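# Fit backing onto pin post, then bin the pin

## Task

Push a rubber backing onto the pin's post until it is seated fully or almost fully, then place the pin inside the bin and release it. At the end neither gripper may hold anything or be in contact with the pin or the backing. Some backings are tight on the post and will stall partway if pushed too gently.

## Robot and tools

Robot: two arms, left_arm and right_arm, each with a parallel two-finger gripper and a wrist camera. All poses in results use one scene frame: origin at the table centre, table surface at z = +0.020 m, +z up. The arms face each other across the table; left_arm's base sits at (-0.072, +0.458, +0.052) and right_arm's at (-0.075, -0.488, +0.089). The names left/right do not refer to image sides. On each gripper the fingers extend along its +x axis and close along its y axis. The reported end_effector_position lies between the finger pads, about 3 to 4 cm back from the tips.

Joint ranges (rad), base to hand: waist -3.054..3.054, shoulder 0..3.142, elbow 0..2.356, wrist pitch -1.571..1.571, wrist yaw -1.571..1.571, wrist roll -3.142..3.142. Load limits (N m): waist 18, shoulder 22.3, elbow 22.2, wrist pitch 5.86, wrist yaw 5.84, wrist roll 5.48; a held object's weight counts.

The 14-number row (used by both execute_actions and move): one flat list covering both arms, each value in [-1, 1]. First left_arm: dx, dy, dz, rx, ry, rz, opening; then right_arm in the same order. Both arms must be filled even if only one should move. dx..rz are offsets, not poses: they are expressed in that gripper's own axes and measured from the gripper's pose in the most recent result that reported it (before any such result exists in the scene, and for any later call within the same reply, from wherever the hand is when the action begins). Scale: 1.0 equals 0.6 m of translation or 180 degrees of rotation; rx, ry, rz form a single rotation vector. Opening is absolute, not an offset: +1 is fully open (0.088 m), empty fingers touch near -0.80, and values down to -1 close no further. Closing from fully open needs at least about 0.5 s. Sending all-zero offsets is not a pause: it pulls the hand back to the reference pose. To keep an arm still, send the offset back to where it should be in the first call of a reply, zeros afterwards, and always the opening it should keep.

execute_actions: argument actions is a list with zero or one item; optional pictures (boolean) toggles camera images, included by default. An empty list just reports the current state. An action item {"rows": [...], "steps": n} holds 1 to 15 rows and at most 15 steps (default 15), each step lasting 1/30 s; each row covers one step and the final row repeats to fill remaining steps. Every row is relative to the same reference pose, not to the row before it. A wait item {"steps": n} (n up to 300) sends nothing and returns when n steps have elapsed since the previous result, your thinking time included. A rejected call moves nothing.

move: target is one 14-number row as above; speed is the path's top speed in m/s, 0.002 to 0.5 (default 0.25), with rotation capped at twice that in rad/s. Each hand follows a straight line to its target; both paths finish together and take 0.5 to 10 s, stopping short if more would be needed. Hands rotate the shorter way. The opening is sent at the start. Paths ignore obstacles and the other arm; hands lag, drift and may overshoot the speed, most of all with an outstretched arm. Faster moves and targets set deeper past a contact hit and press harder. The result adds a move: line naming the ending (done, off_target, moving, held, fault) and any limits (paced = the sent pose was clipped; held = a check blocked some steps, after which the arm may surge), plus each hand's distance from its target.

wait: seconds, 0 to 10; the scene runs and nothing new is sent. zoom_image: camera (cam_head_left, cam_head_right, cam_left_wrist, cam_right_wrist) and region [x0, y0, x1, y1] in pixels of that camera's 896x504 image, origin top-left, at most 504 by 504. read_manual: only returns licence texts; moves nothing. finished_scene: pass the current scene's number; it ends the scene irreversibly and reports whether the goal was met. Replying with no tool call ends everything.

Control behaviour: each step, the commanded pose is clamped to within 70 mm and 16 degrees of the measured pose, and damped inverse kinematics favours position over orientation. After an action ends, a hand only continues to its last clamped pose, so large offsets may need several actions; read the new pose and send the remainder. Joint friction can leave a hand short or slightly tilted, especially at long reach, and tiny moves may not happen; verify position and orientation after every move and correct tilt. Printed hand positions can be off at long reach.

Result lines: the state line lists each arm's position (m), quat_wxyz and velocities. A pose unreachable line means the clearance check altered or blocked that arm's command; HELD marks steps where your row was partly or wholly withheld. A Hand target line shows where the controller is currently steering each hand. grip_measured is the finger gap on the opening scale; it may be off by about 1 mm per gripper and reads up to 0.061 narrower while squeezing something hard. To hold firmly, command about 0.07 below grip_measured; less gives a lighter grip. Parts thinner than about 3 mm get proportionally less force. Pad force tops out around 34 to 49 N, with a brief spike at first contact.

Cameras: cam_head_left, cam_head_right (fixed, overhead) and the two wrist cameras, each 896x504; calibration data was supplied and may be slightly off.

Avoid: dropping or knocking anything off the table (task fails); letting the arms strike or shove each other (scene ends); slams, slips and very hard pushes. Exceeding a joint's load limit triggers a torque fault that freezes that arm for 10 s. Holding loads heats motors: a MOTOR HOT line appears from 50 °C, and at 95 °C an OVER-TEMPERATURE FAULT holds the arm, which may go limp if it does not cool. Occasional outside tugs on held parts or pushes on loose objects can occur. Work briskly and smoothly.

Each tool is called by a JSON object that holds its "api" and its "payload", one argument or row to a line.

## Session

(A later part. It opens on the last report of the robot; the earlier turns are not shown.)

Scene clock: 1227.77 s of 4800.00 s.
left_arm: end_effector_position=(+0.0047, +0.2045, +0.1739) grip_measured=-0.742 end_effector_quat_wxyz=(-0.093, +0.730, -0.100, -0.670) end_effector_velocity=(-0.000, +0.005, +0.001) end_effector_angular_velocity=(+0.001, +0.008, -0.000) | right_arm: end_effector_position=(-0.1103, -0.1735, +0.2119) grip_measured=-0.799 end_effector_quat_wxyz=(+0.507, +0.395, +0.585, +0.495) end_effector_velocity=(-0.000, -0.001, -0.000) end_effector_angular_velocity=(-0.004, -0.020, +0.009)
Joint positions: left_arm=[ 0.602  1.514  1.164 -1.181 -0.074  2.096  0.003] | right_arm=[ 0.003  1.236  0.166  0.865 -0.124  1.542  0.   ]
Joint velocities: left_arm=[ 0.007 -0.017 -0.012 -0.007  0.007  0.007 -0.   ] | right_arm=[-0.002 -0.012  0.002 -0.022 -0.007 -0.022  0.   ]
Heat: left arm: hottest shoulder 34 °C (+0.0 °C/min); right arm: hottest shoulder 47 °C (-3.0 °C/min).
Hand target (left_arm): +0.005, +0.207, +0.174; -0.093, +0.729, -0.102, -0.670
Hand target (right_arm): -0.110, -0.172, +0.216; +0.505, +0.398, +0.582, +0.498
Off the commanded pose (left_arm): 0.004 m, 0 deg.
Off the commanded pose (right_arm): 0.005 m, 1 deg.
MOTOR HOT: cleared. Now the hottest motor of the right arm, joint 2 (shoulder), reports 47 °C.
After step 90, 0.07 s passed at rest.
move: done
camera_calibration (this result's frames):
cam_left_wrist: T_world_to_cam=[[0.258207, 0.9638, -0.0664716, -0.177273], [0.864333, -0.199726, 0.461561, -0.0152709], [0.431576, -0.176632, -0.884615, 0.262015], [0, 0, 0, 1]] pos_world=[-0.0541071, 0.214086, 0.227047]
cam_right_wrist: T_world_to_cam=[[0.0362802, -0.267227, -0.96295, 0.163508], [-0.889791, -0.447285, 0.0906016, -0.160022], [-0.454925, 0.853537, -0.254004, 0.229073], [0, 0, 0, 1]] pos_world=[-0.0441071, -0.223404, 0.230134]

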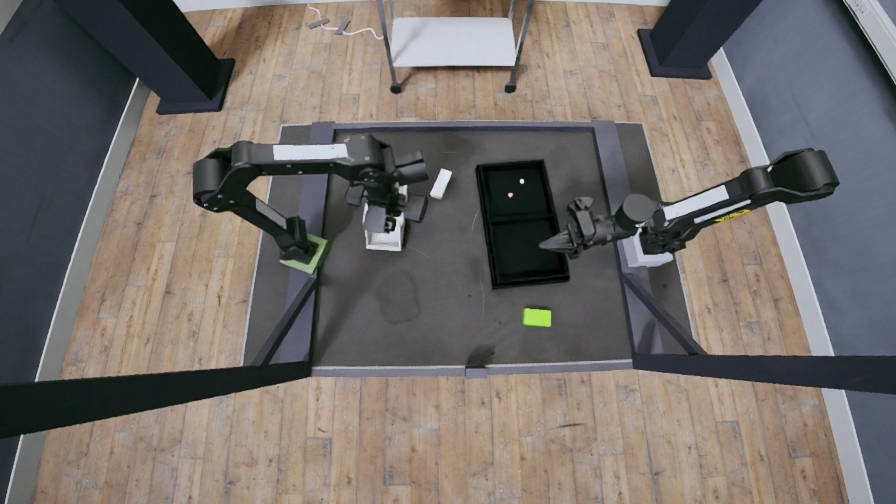

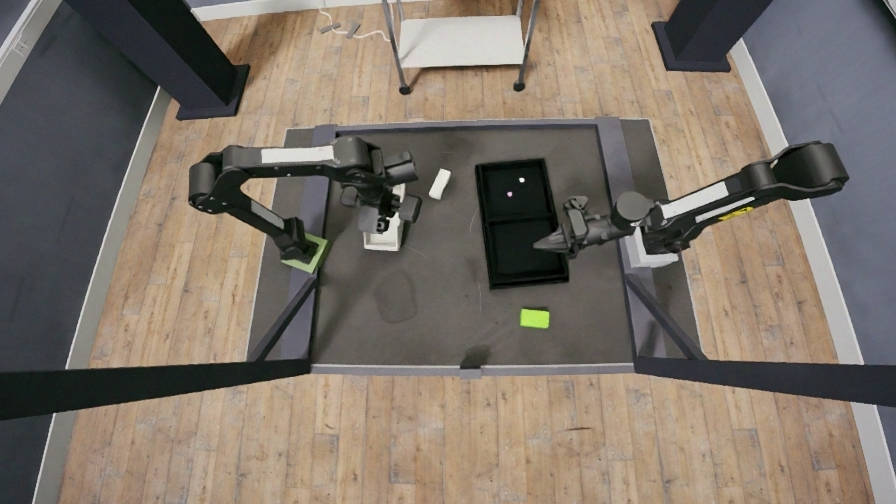

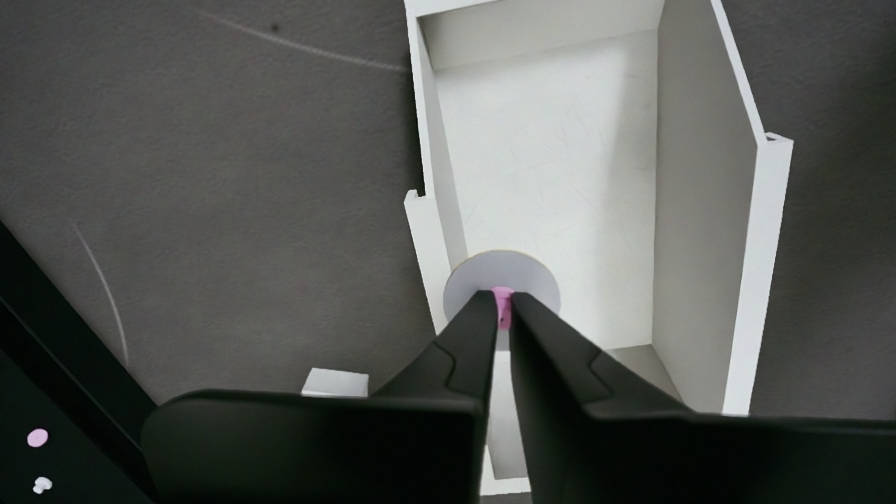

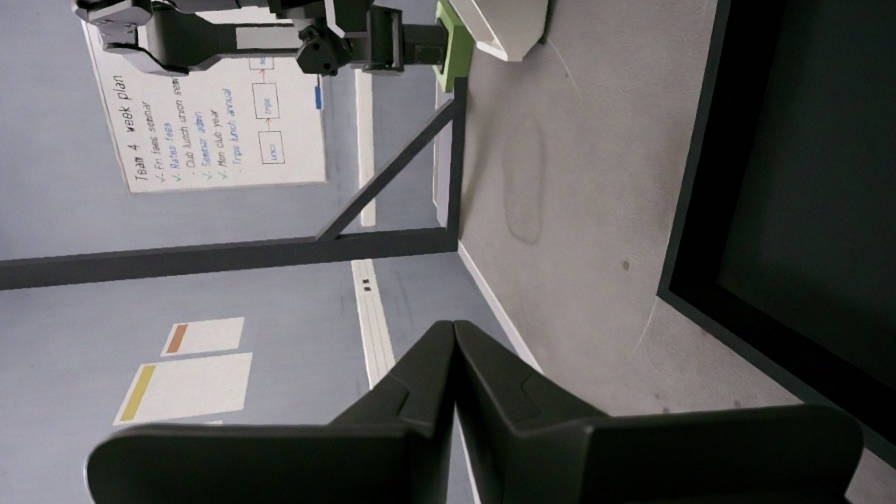

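{"api": "move", "payload": {
  "target": [0,-0.045,0.04,0,0,0,-0.8,0,0,0,0,0,0,-0.8],
  "speed": 0.1
}}

{"api": "move", "payload": {
  "target": [0.11,-0.008,0,0,0,0,-0.8,0,0,0,0,0,0,-0.8],
  "speed": 0.06
}}

Scene clock: 1234.00 s of 4800.00 s.
left_arm: end_effector_position=(-0.0096, +0.2336, +0.1724) grip_measured=-0.742 end_effector_quat_wxyz=(-0.092, +0.730, -0.102, -0.670) end_effector_velocity=(-0.004, +0.005, -0.001) end_effector_angular_velocity=(+0.004, +0.009, +0.014) | right_arm: end_effector_position=(-0.1103, -0.1735, +0.2121) grip_measured=-0.799 end_effector_quat_wxyz=(+0.507, +0.395, +0.585, +0.495) end_effector_velocity=(-0.000, -0.002, -0.003) end_effector_angular_velocity=(-0.016, -0.006, +0.006)
Joint positions: left_arm=[ 0.573  1.39   1.05  -1.189 -0.074  2.07   0.003] | right_arm=[ 0.003  1.234  0.167  0.863 -0.124  1.542  0.   ]
Joint velocities: left_arm=[-0.007 -0.017 -0.017 -0.007  0.007 -0.022 -0.   ] | right_arm=[-0.002 -0.007 -0.002 -0.022 -0.007 -0.007  0.   ]
Heat: left arm: hottest shoulder 34 °C (-1.0 °C/min); right arm: hottest shoulder 47 °C (-3.0 °C/min).
Hand target (left_arm): -0.011, +0.237, +0.172; -0.093, +0.730, -0.100, -0.670
Hand target (right_arm): -0.110, -0.174, +0.212; +0.507, +0.395, +0.585, +0.495
Off the commanded pose (left_arm): 0.004 m, 0 deg.
Off the commanded pose (right_arm): 0.000 m, 0 deg.
After step 90, 2.37 s passed at rest.
move: done
camera_calibration (this result's frames):
cam_left_wrist: T_world_to_cam=[[0.260842, 0.962829, -0.0701549, -0.200791], [0.864054, -0.200436, 0.461776, 0.00367736], [0.430549, -0.181068, -0.884218, 0.272946], [0, 0, 0, 1]] pos_world=[-0.0683195, 0.243486, 0.225559]
cam_right_wrist: T_world_to_cam=[[0.0366548, -0.26716, -0.962955, 0.16374], [-0.889789, -0.44736, 0.0902448, -0.159987], [-0.454897, 0.853519, -0.254114, 0.229168], [0, 0, 0, 1]] pos_world=[-0.0441086, -0.223426, 0.230347]

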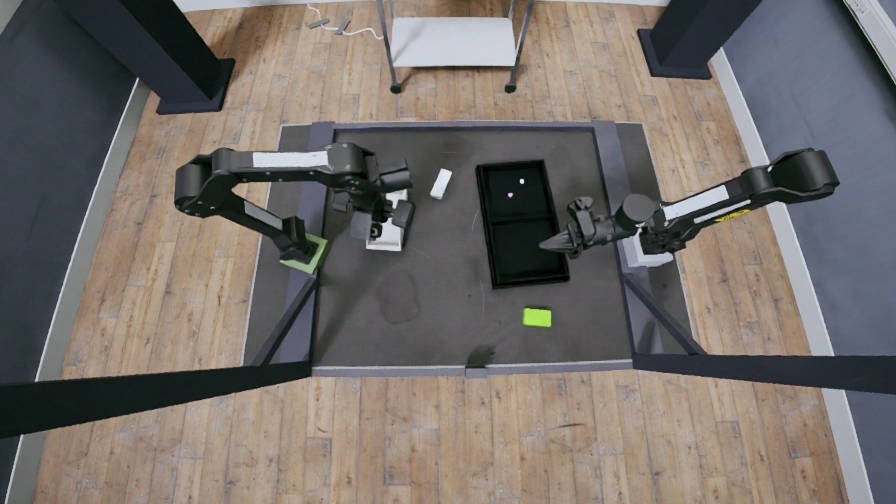

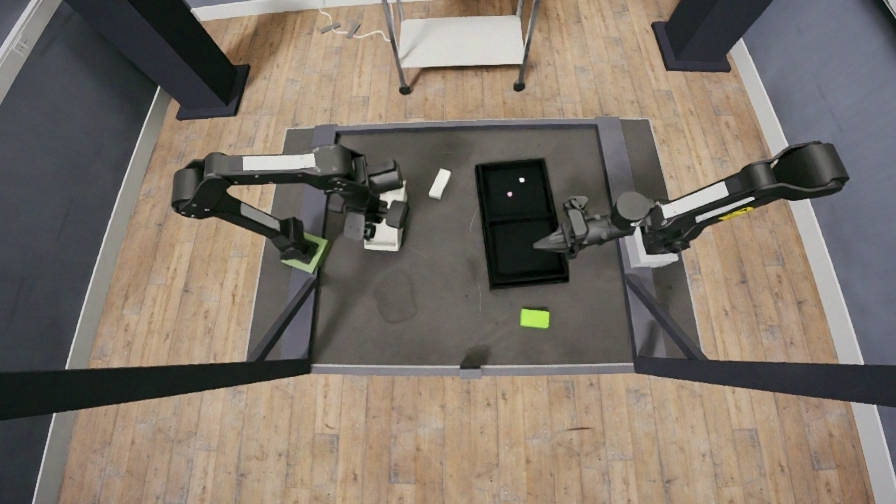

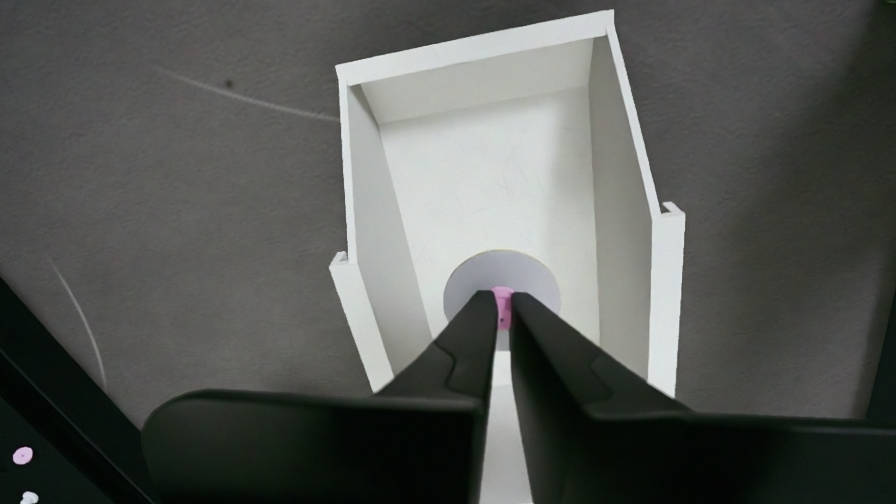

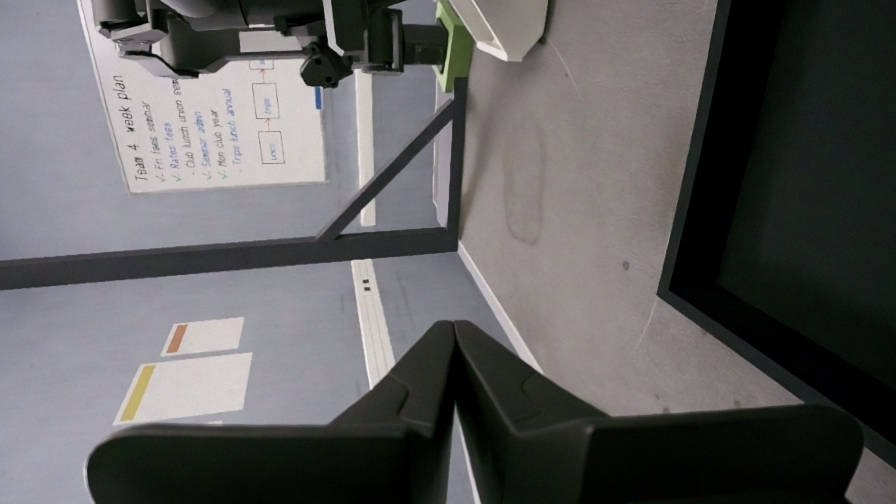

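Scene clock: 1235.47 s of 4800.00 s.
left_arm: end_effector_position=(-0.0029, +0.2329, +0.1114) grip_measured=-0.742 end_effector_quat_wxyz=(-0.086, +0.732, -0.106, -0.668) end_effector_velocity=(+0.001, -0.002, -0.002) end_effector_angular_velocity=(-0.011, -0.010, +0.005) | right_arm: end_effector_position=(-0.1103, -0.1735, +0.2121) grip_measured=-0.799 end_effector_quat_wxyz=(+0.507, +0.395, +0.585, +0.495) end_effector_velocity=(-0.000, -0.001, -0.000) end_effector_angular_velocity=(+0.001, -0.020, +0.009)
Joint positions: left_arm=[ 0.6    1.441  0.843 -0.912 -0.074  2.095  0.003] | right_arm=[ 0.003  1.234  0.167  0.863 -0.124  1.542  0.   ]
Joint velocities: left_arm=[-0.002  0.002 -0.007  0.022 -0.007 -0.007  0.   ] | right_arm=[-0.002 -0.007 -0.002 -0.007 -0.007 -0.022  0.   ]
Heat: left arm: hottest shoulder 34 °C (-1.0 °C/min); right arm: hottest shoulder 47 °C (-3.0 °C/min).
Hand target (left_arm): -0.003, +0.236, +0.107; -0.092, +0.729, -0.102, -0.670
Hand target (right_arm): -0.110, -0.174, +0.212; +0.507, +0.395, +0.585, +0.495
Off the commanded pose (left_arm): 0.006 m, 1 deg.
Off the commanded pose (right_arm): 0.000 m, 0 deg.
move: done
camera_calibration (this result's frames):
cam_left_wrist: T_world_to_cam=[[0.258561, 0.962364, -0.0836721, -0.204577], [0.862277, -0.190886, 0.469085, 0.0228975], [0.435459, -0.193435, -0.879181, 0.218374], [0, 0, 0, 1]] pos_world=[-0.0619414, 0.24349, 0.164132]
cam_right_wrist: T_world_to_cam=[[0.0366548, -0.26716, -0.962955, 0.16374], [-0.889789, -0.44736, 0.0902448, -0.159987], [-0.454897, 0.853519, -0.254114, 0.229168], [0, 0, 0, 1]] pos_world=[-0.0441086, -0.223426, 0.230347]

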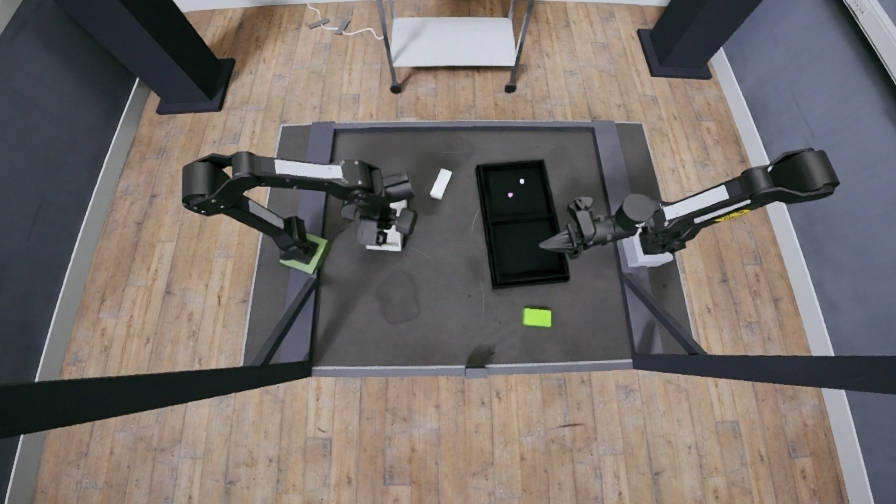

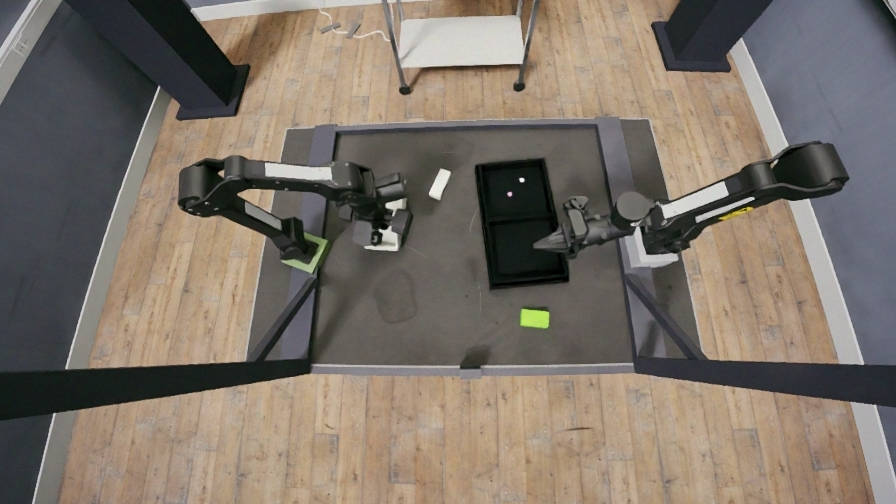

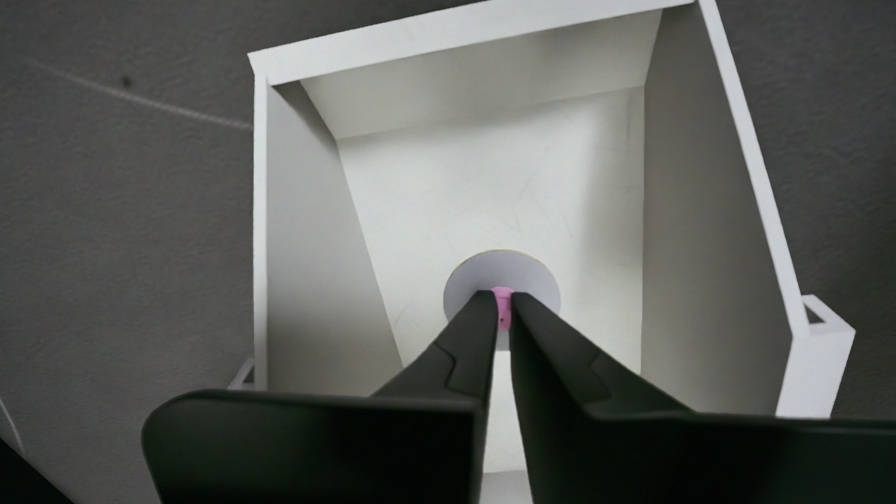

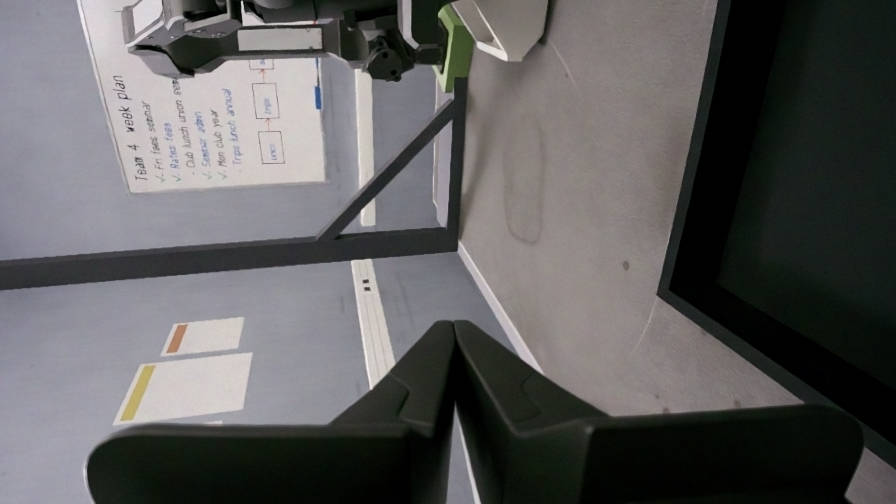

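Go a bit lower toward the low end, release, and lift.

{"api": "move", "payload": {
  "target": [0.03,0,0.025,0,0,0,-0.8,0,0,0,0,0,0,-0.8],
  "speed": 0.03
}}

{"api": "execute_actions", "payload": {
  "actions": [
    {"rows":[[0,0,0,0,0,0,-0.5,0,0,0,0,0,0,-0.8]],"steps":12}
  ],
  "pictures": false
}}

{"api": "move", "payload": {
  "target": [-0.15,0,0,0,0,0,-0.5,0,0,0,0,0,0,-0.8],
  "speed": 0.1
}}

Scene clock: 1240.13 s of 4800.00 s.
left_arm: end_effector_position=(-0.0147, +0.2330, +0.0967) grip_measured=-0.742 end_effector_quat_wxyz=(-0.081, +0.733, -0.112, -0.666) end_effector_velocity=(-0.001, +0.002, -0.002) end_effector_angular_velocity=(+0.003, -0.006, +0.000) | right_arm: end_effector_position=(-0.1103, -0.1735, +0.2121) grip_measured=-0.799 end_effector_quat_wxyz=(+0.507, +0.395, +0.585, +0.495) end_effector_velocity=(-0.000, +0.000, +0.000) end_effector_angular_velocity=(+0.001, -0.020, +0.009)
Joint positions: left_arm=[ 0.55   1.442  0.779 -0.836 -0.076  2.047  0.003] | right_arm=[ 0.003  1.234  0.167  0.863 -0.124  1.542  0.   ]
Joint velocities: left_arm=[-0.007 -0.002 -0.012  0.007 -0.007 -0.007  0.   ] | right_arm=[-0.002 -0.002  0.002 -0.007 -0.007 -0.022  0.   ]
Heat: left arm: hottest shoulder 33 °C (-1.0 °C/min); right arm: hottest shoulder 46 °C (-4.0 °C/min).
Hand target (left_arm): -0.016, +0.236, +0.092; -0.086, +0.732, -0.106, -0.667
Hand target (right_arm): -0.110, -0.174, +0.212; +0.507, +0.395, +0.585, +0.495
Off the commanded pose (left_arm): 0.006 m, 1 deg.
Off the commanded pose (right_arm): 0.000 m, 0 deg.
After step 90, 0.60 s passed at rest.
move: done
camera_calibration (this result's frames):
cam_left_wrist: T_world_to_cam=[[0.261432, 0.960207, -0.0982604, -0.200929], [0.860837, -0.185901, 0.47371, 0.0383387], [0.436593, -0.208429, -0.875182, 0.213692], [0, 0, 0, 1]] pos_world=[-0.0737707, 0.2446, 0.149115]
cam_right_wrist: T_world_to_cam=[[0.0366548, -0.26716, -0.962955, 0.16374], [-0.889789, -0.44736, 0.0902448, -0.159987], [-0.454897, 0.853519, -0.254114, 0.229168], [0, 0, 0, 1]] pos_world=[-0.0441086, -0.223426, 0.230347]

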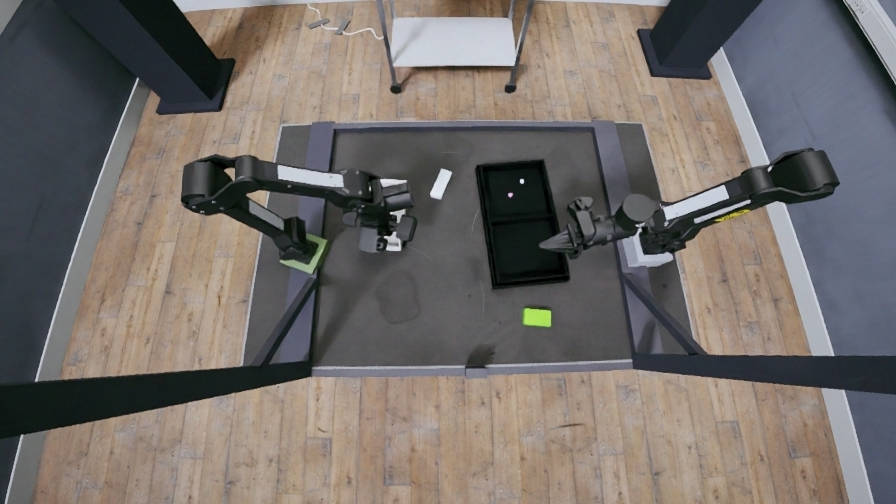

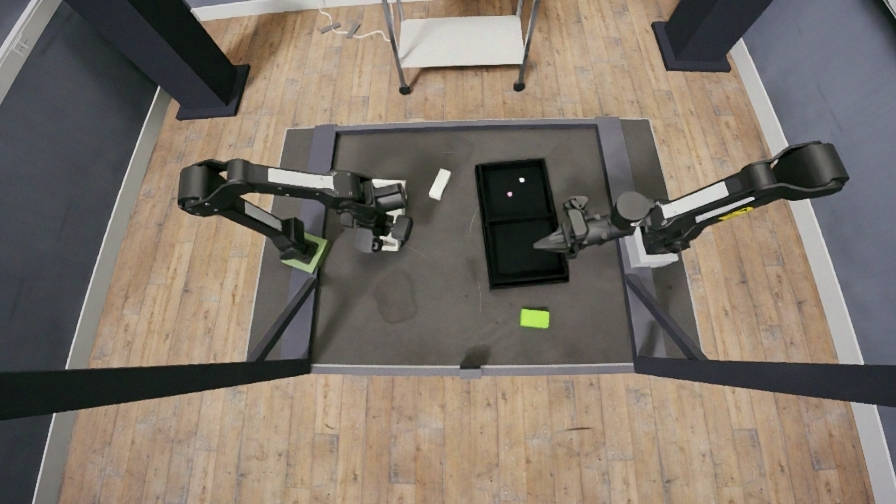

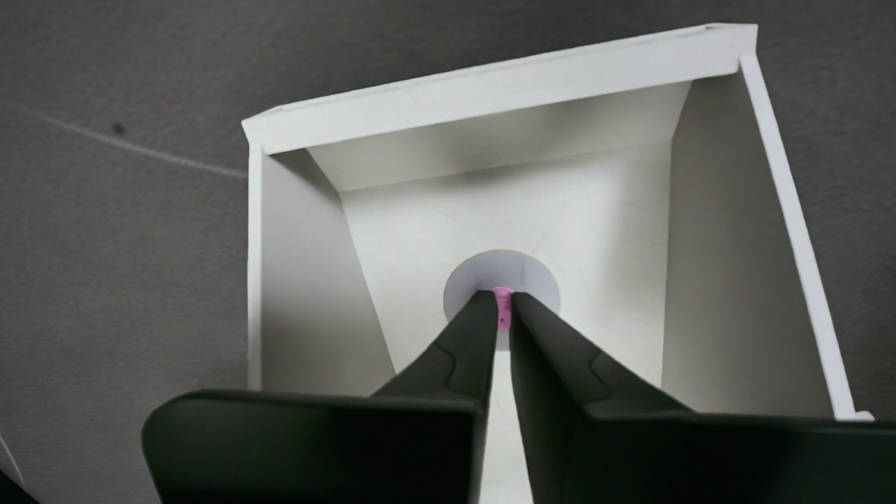

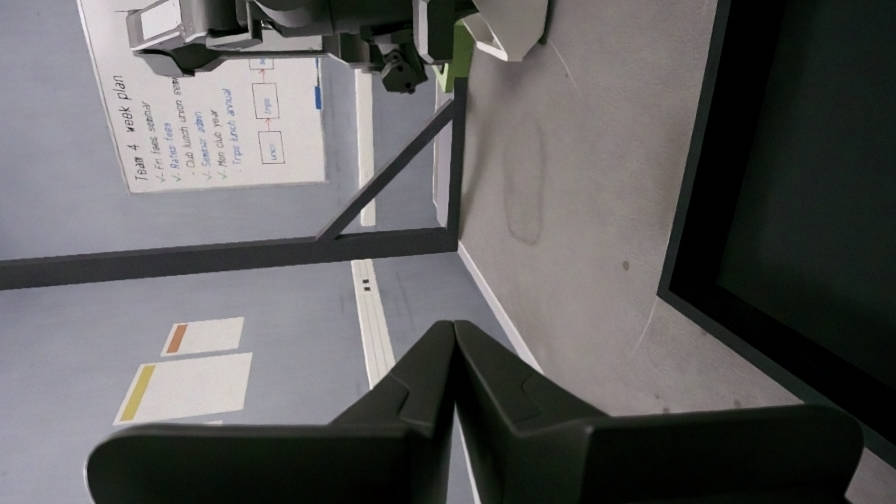

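Scene clock: 1240.53 s of 4800.00 s.
left_arm: end_effector_position=(-0.0147, +0.2329, +0.0967) grip_measured=-0.514 end_effector_quat_wxyz=(-0.081, +0.733, -0.112, -0.666) end_effector_velocity=(+0.000, +0.002, -0.000) end_effector_angular_velocity=(+0.008, -0.005, +0.005) | right_arm: end_effector_position=(-0.1103, -0.1735, +0.2121) grip_measured=-0.799 end_effector_quat_wxyz=(+0.507, +0.395, +0.585, +0.495) end_effector_velocity=(+0.001, -0.002, -0.004) end_effector_angular_velocity=(-0.011, -0.006, +0.001)
Joint positions: left_arm=[ 0.55   1.442  0.779 -0.836 -0.076  2.047  0.014] | right_arm=[ 0.003  1.234  0.167  0.863 -0.124  1.542  0.   ]
Joint velocities: left_arm=[-0.002 -0.002 -0.002 -0.007 -0.007 -0.007  0.005] | right_arm=[-0.007 -0.002 -0.007 -0.007 -0.007 -0.007  0.   ]
Heat: left arm: hottest shoulder 33 °C (-1.0 °C/min); right arm: hottest shoulder 46 °C (-4.1 °C/min).
Hand target (left_arm): -0.015, +0.233, +0.097; -0.081, +0.733, -0.112, -0.666
Hand target (right_arm): -0.110, -0.174, +0.212; +0.507, +0.395, +0.585, +0.495
Off the commanded pose (left_arm): 0.000 m, 0 deg.
Off the commanded pose (right_arm): 0.000 m, 0 deg.
Steps of this call (steps 1 to 12: all 12 steps of this action). Readings (end_effector_position):
1: left_arm (-0.0147, +0.2329, +0.0967) | right_arm (-0.1103, -0.1735, +0.2121)
2: left_arm (-0.0147, +0.2329, +0.0967) | right_arm (-0.1103, -0.1735, +0.2121)
4: left_arm (-0.0147, +0.2329, +0.0967) | right_arm (-0.1103, -0.1735, +0.2121)
8: left_arm (-0.0147, +0.2329, +0.0967) | right_arm (-0.1103, -0.1735, +0.2121)
12: the state above

Scene clock: 1242.10 s of 4800.00 s.
left_arm: end_effector_position=(-0.0222, +0.2411, +0.1807) grip_measured=-0.502 end_effector_quat_wxyz=(-0.088, +0.731, -0.108, -0.668) end_effector_velocity=(-0.004, +0.006, +0.002) end_effector_angular_velocity=(+0.025, +0.012, -0.000) | right_arm: end_effector_position=(-0.1103, -0.1735, +0.2121) grip_measured=-0.799 end_effector_quat_wxyz=(+0.507, +0.395, +0.585, +0.495) end_effector_velocity=(+0.001, -0.000, +0.001) end_effector_angular_velocity=(+0.009, -0.005, +0.001)
Joint positions: left_arm=[ 0.524  1.337  1.041 -1.221 -0.076  2.024  0.014] | right_arm=[ 0.003  1.234  0.167  0.863 -0.124  1.542  0.   ]
Joint velocities: left_arm=[-0.007 -0.002  0.007 -0.037  0.007 -0.007 -0.   ] | right_arm=[-0.007 -0.002 -0.002  0.007 -0.007 -0.007  0.   ]
Heat: left arm: hottest shoulder 33 °C (-1.0 °C/min); right arm: hottest shoulder 46 °C (-4.0 °C/min).
Hand target (left_arm): -0.022, +0.239, +0.186; -0.081, +0.733, -0.112, -0.666
Hand target (right_arm): -0.110, -0.174, +0.212; +0.507, +0.395, +0.585, +0.495
Off the commanded pose (left_arm): 0.006 m, 1 deg.
Off the commanded pose (right_arm): 0.000 m, 0 deg.
move: done
camera_calibration (this result's frames):
cam_left_wrist: T_world_to_cam=[[0.263682, 0.960998, -0.0833921, -0.201294], [0.862488, -0.196171, 0.46651, 0.0103396], [0.431956, -0.194935, -0.880576, 0.289775], [0, 0, 0, 1]] pos_world=[-0.0810104, 0.251959, 0.233559]
cam_right_wrist: T_world_to_cam=[[0.0366548, -0.26716, -0.962955, 0.16374], [-0.889789, -0.44736, 0.0902448, -0.159987], [-0.454897, 0.853519, -0.254114, 0.229168], [0, 0, 0, 1]] pos_world=[-0.0441086, -0.223426, 0.230347]

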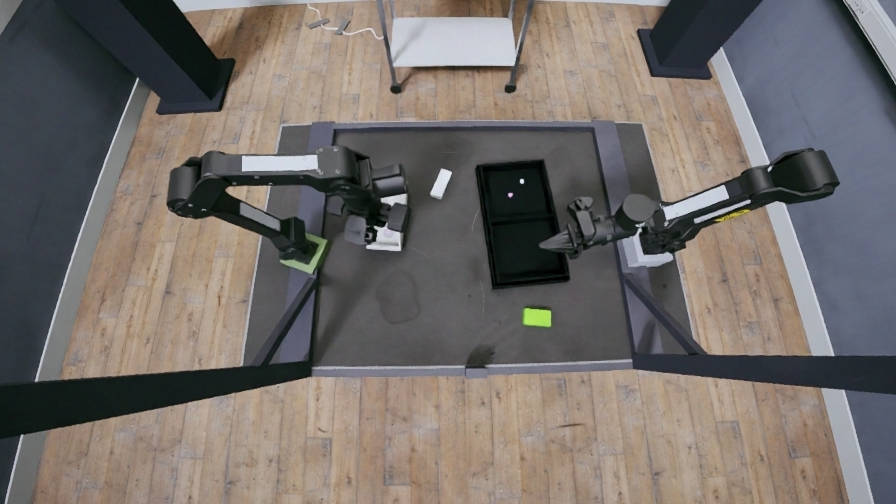

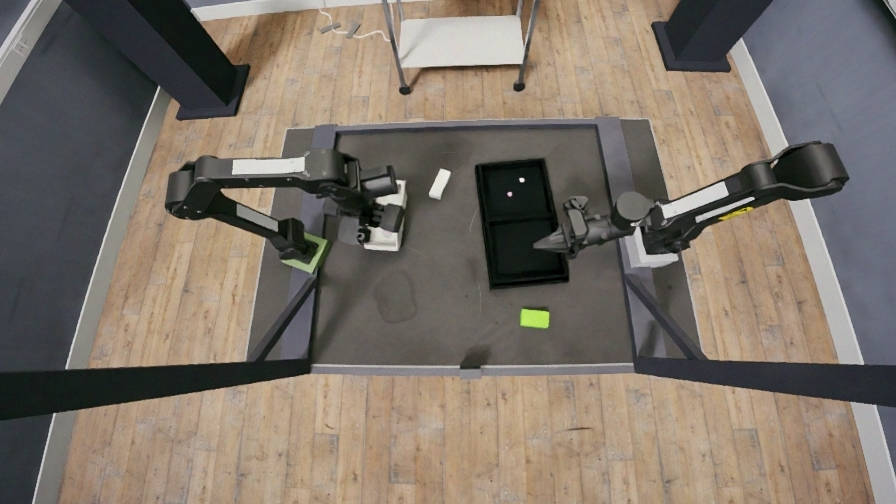

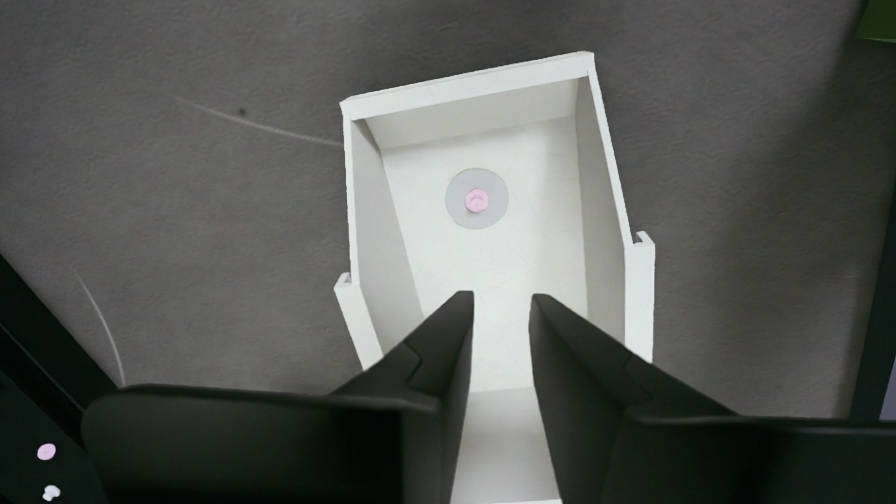

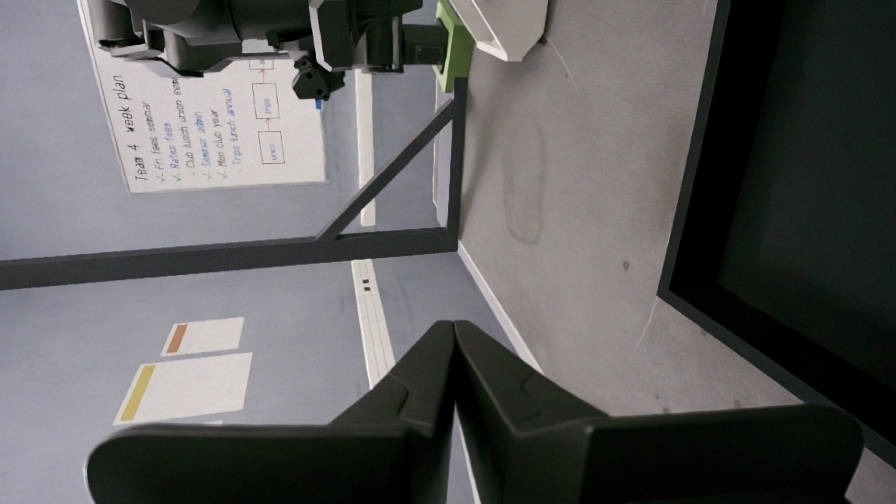

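{"api": "finished_scene", "payload": {
  "scene": 2
}}

The scene is finished: the task was done.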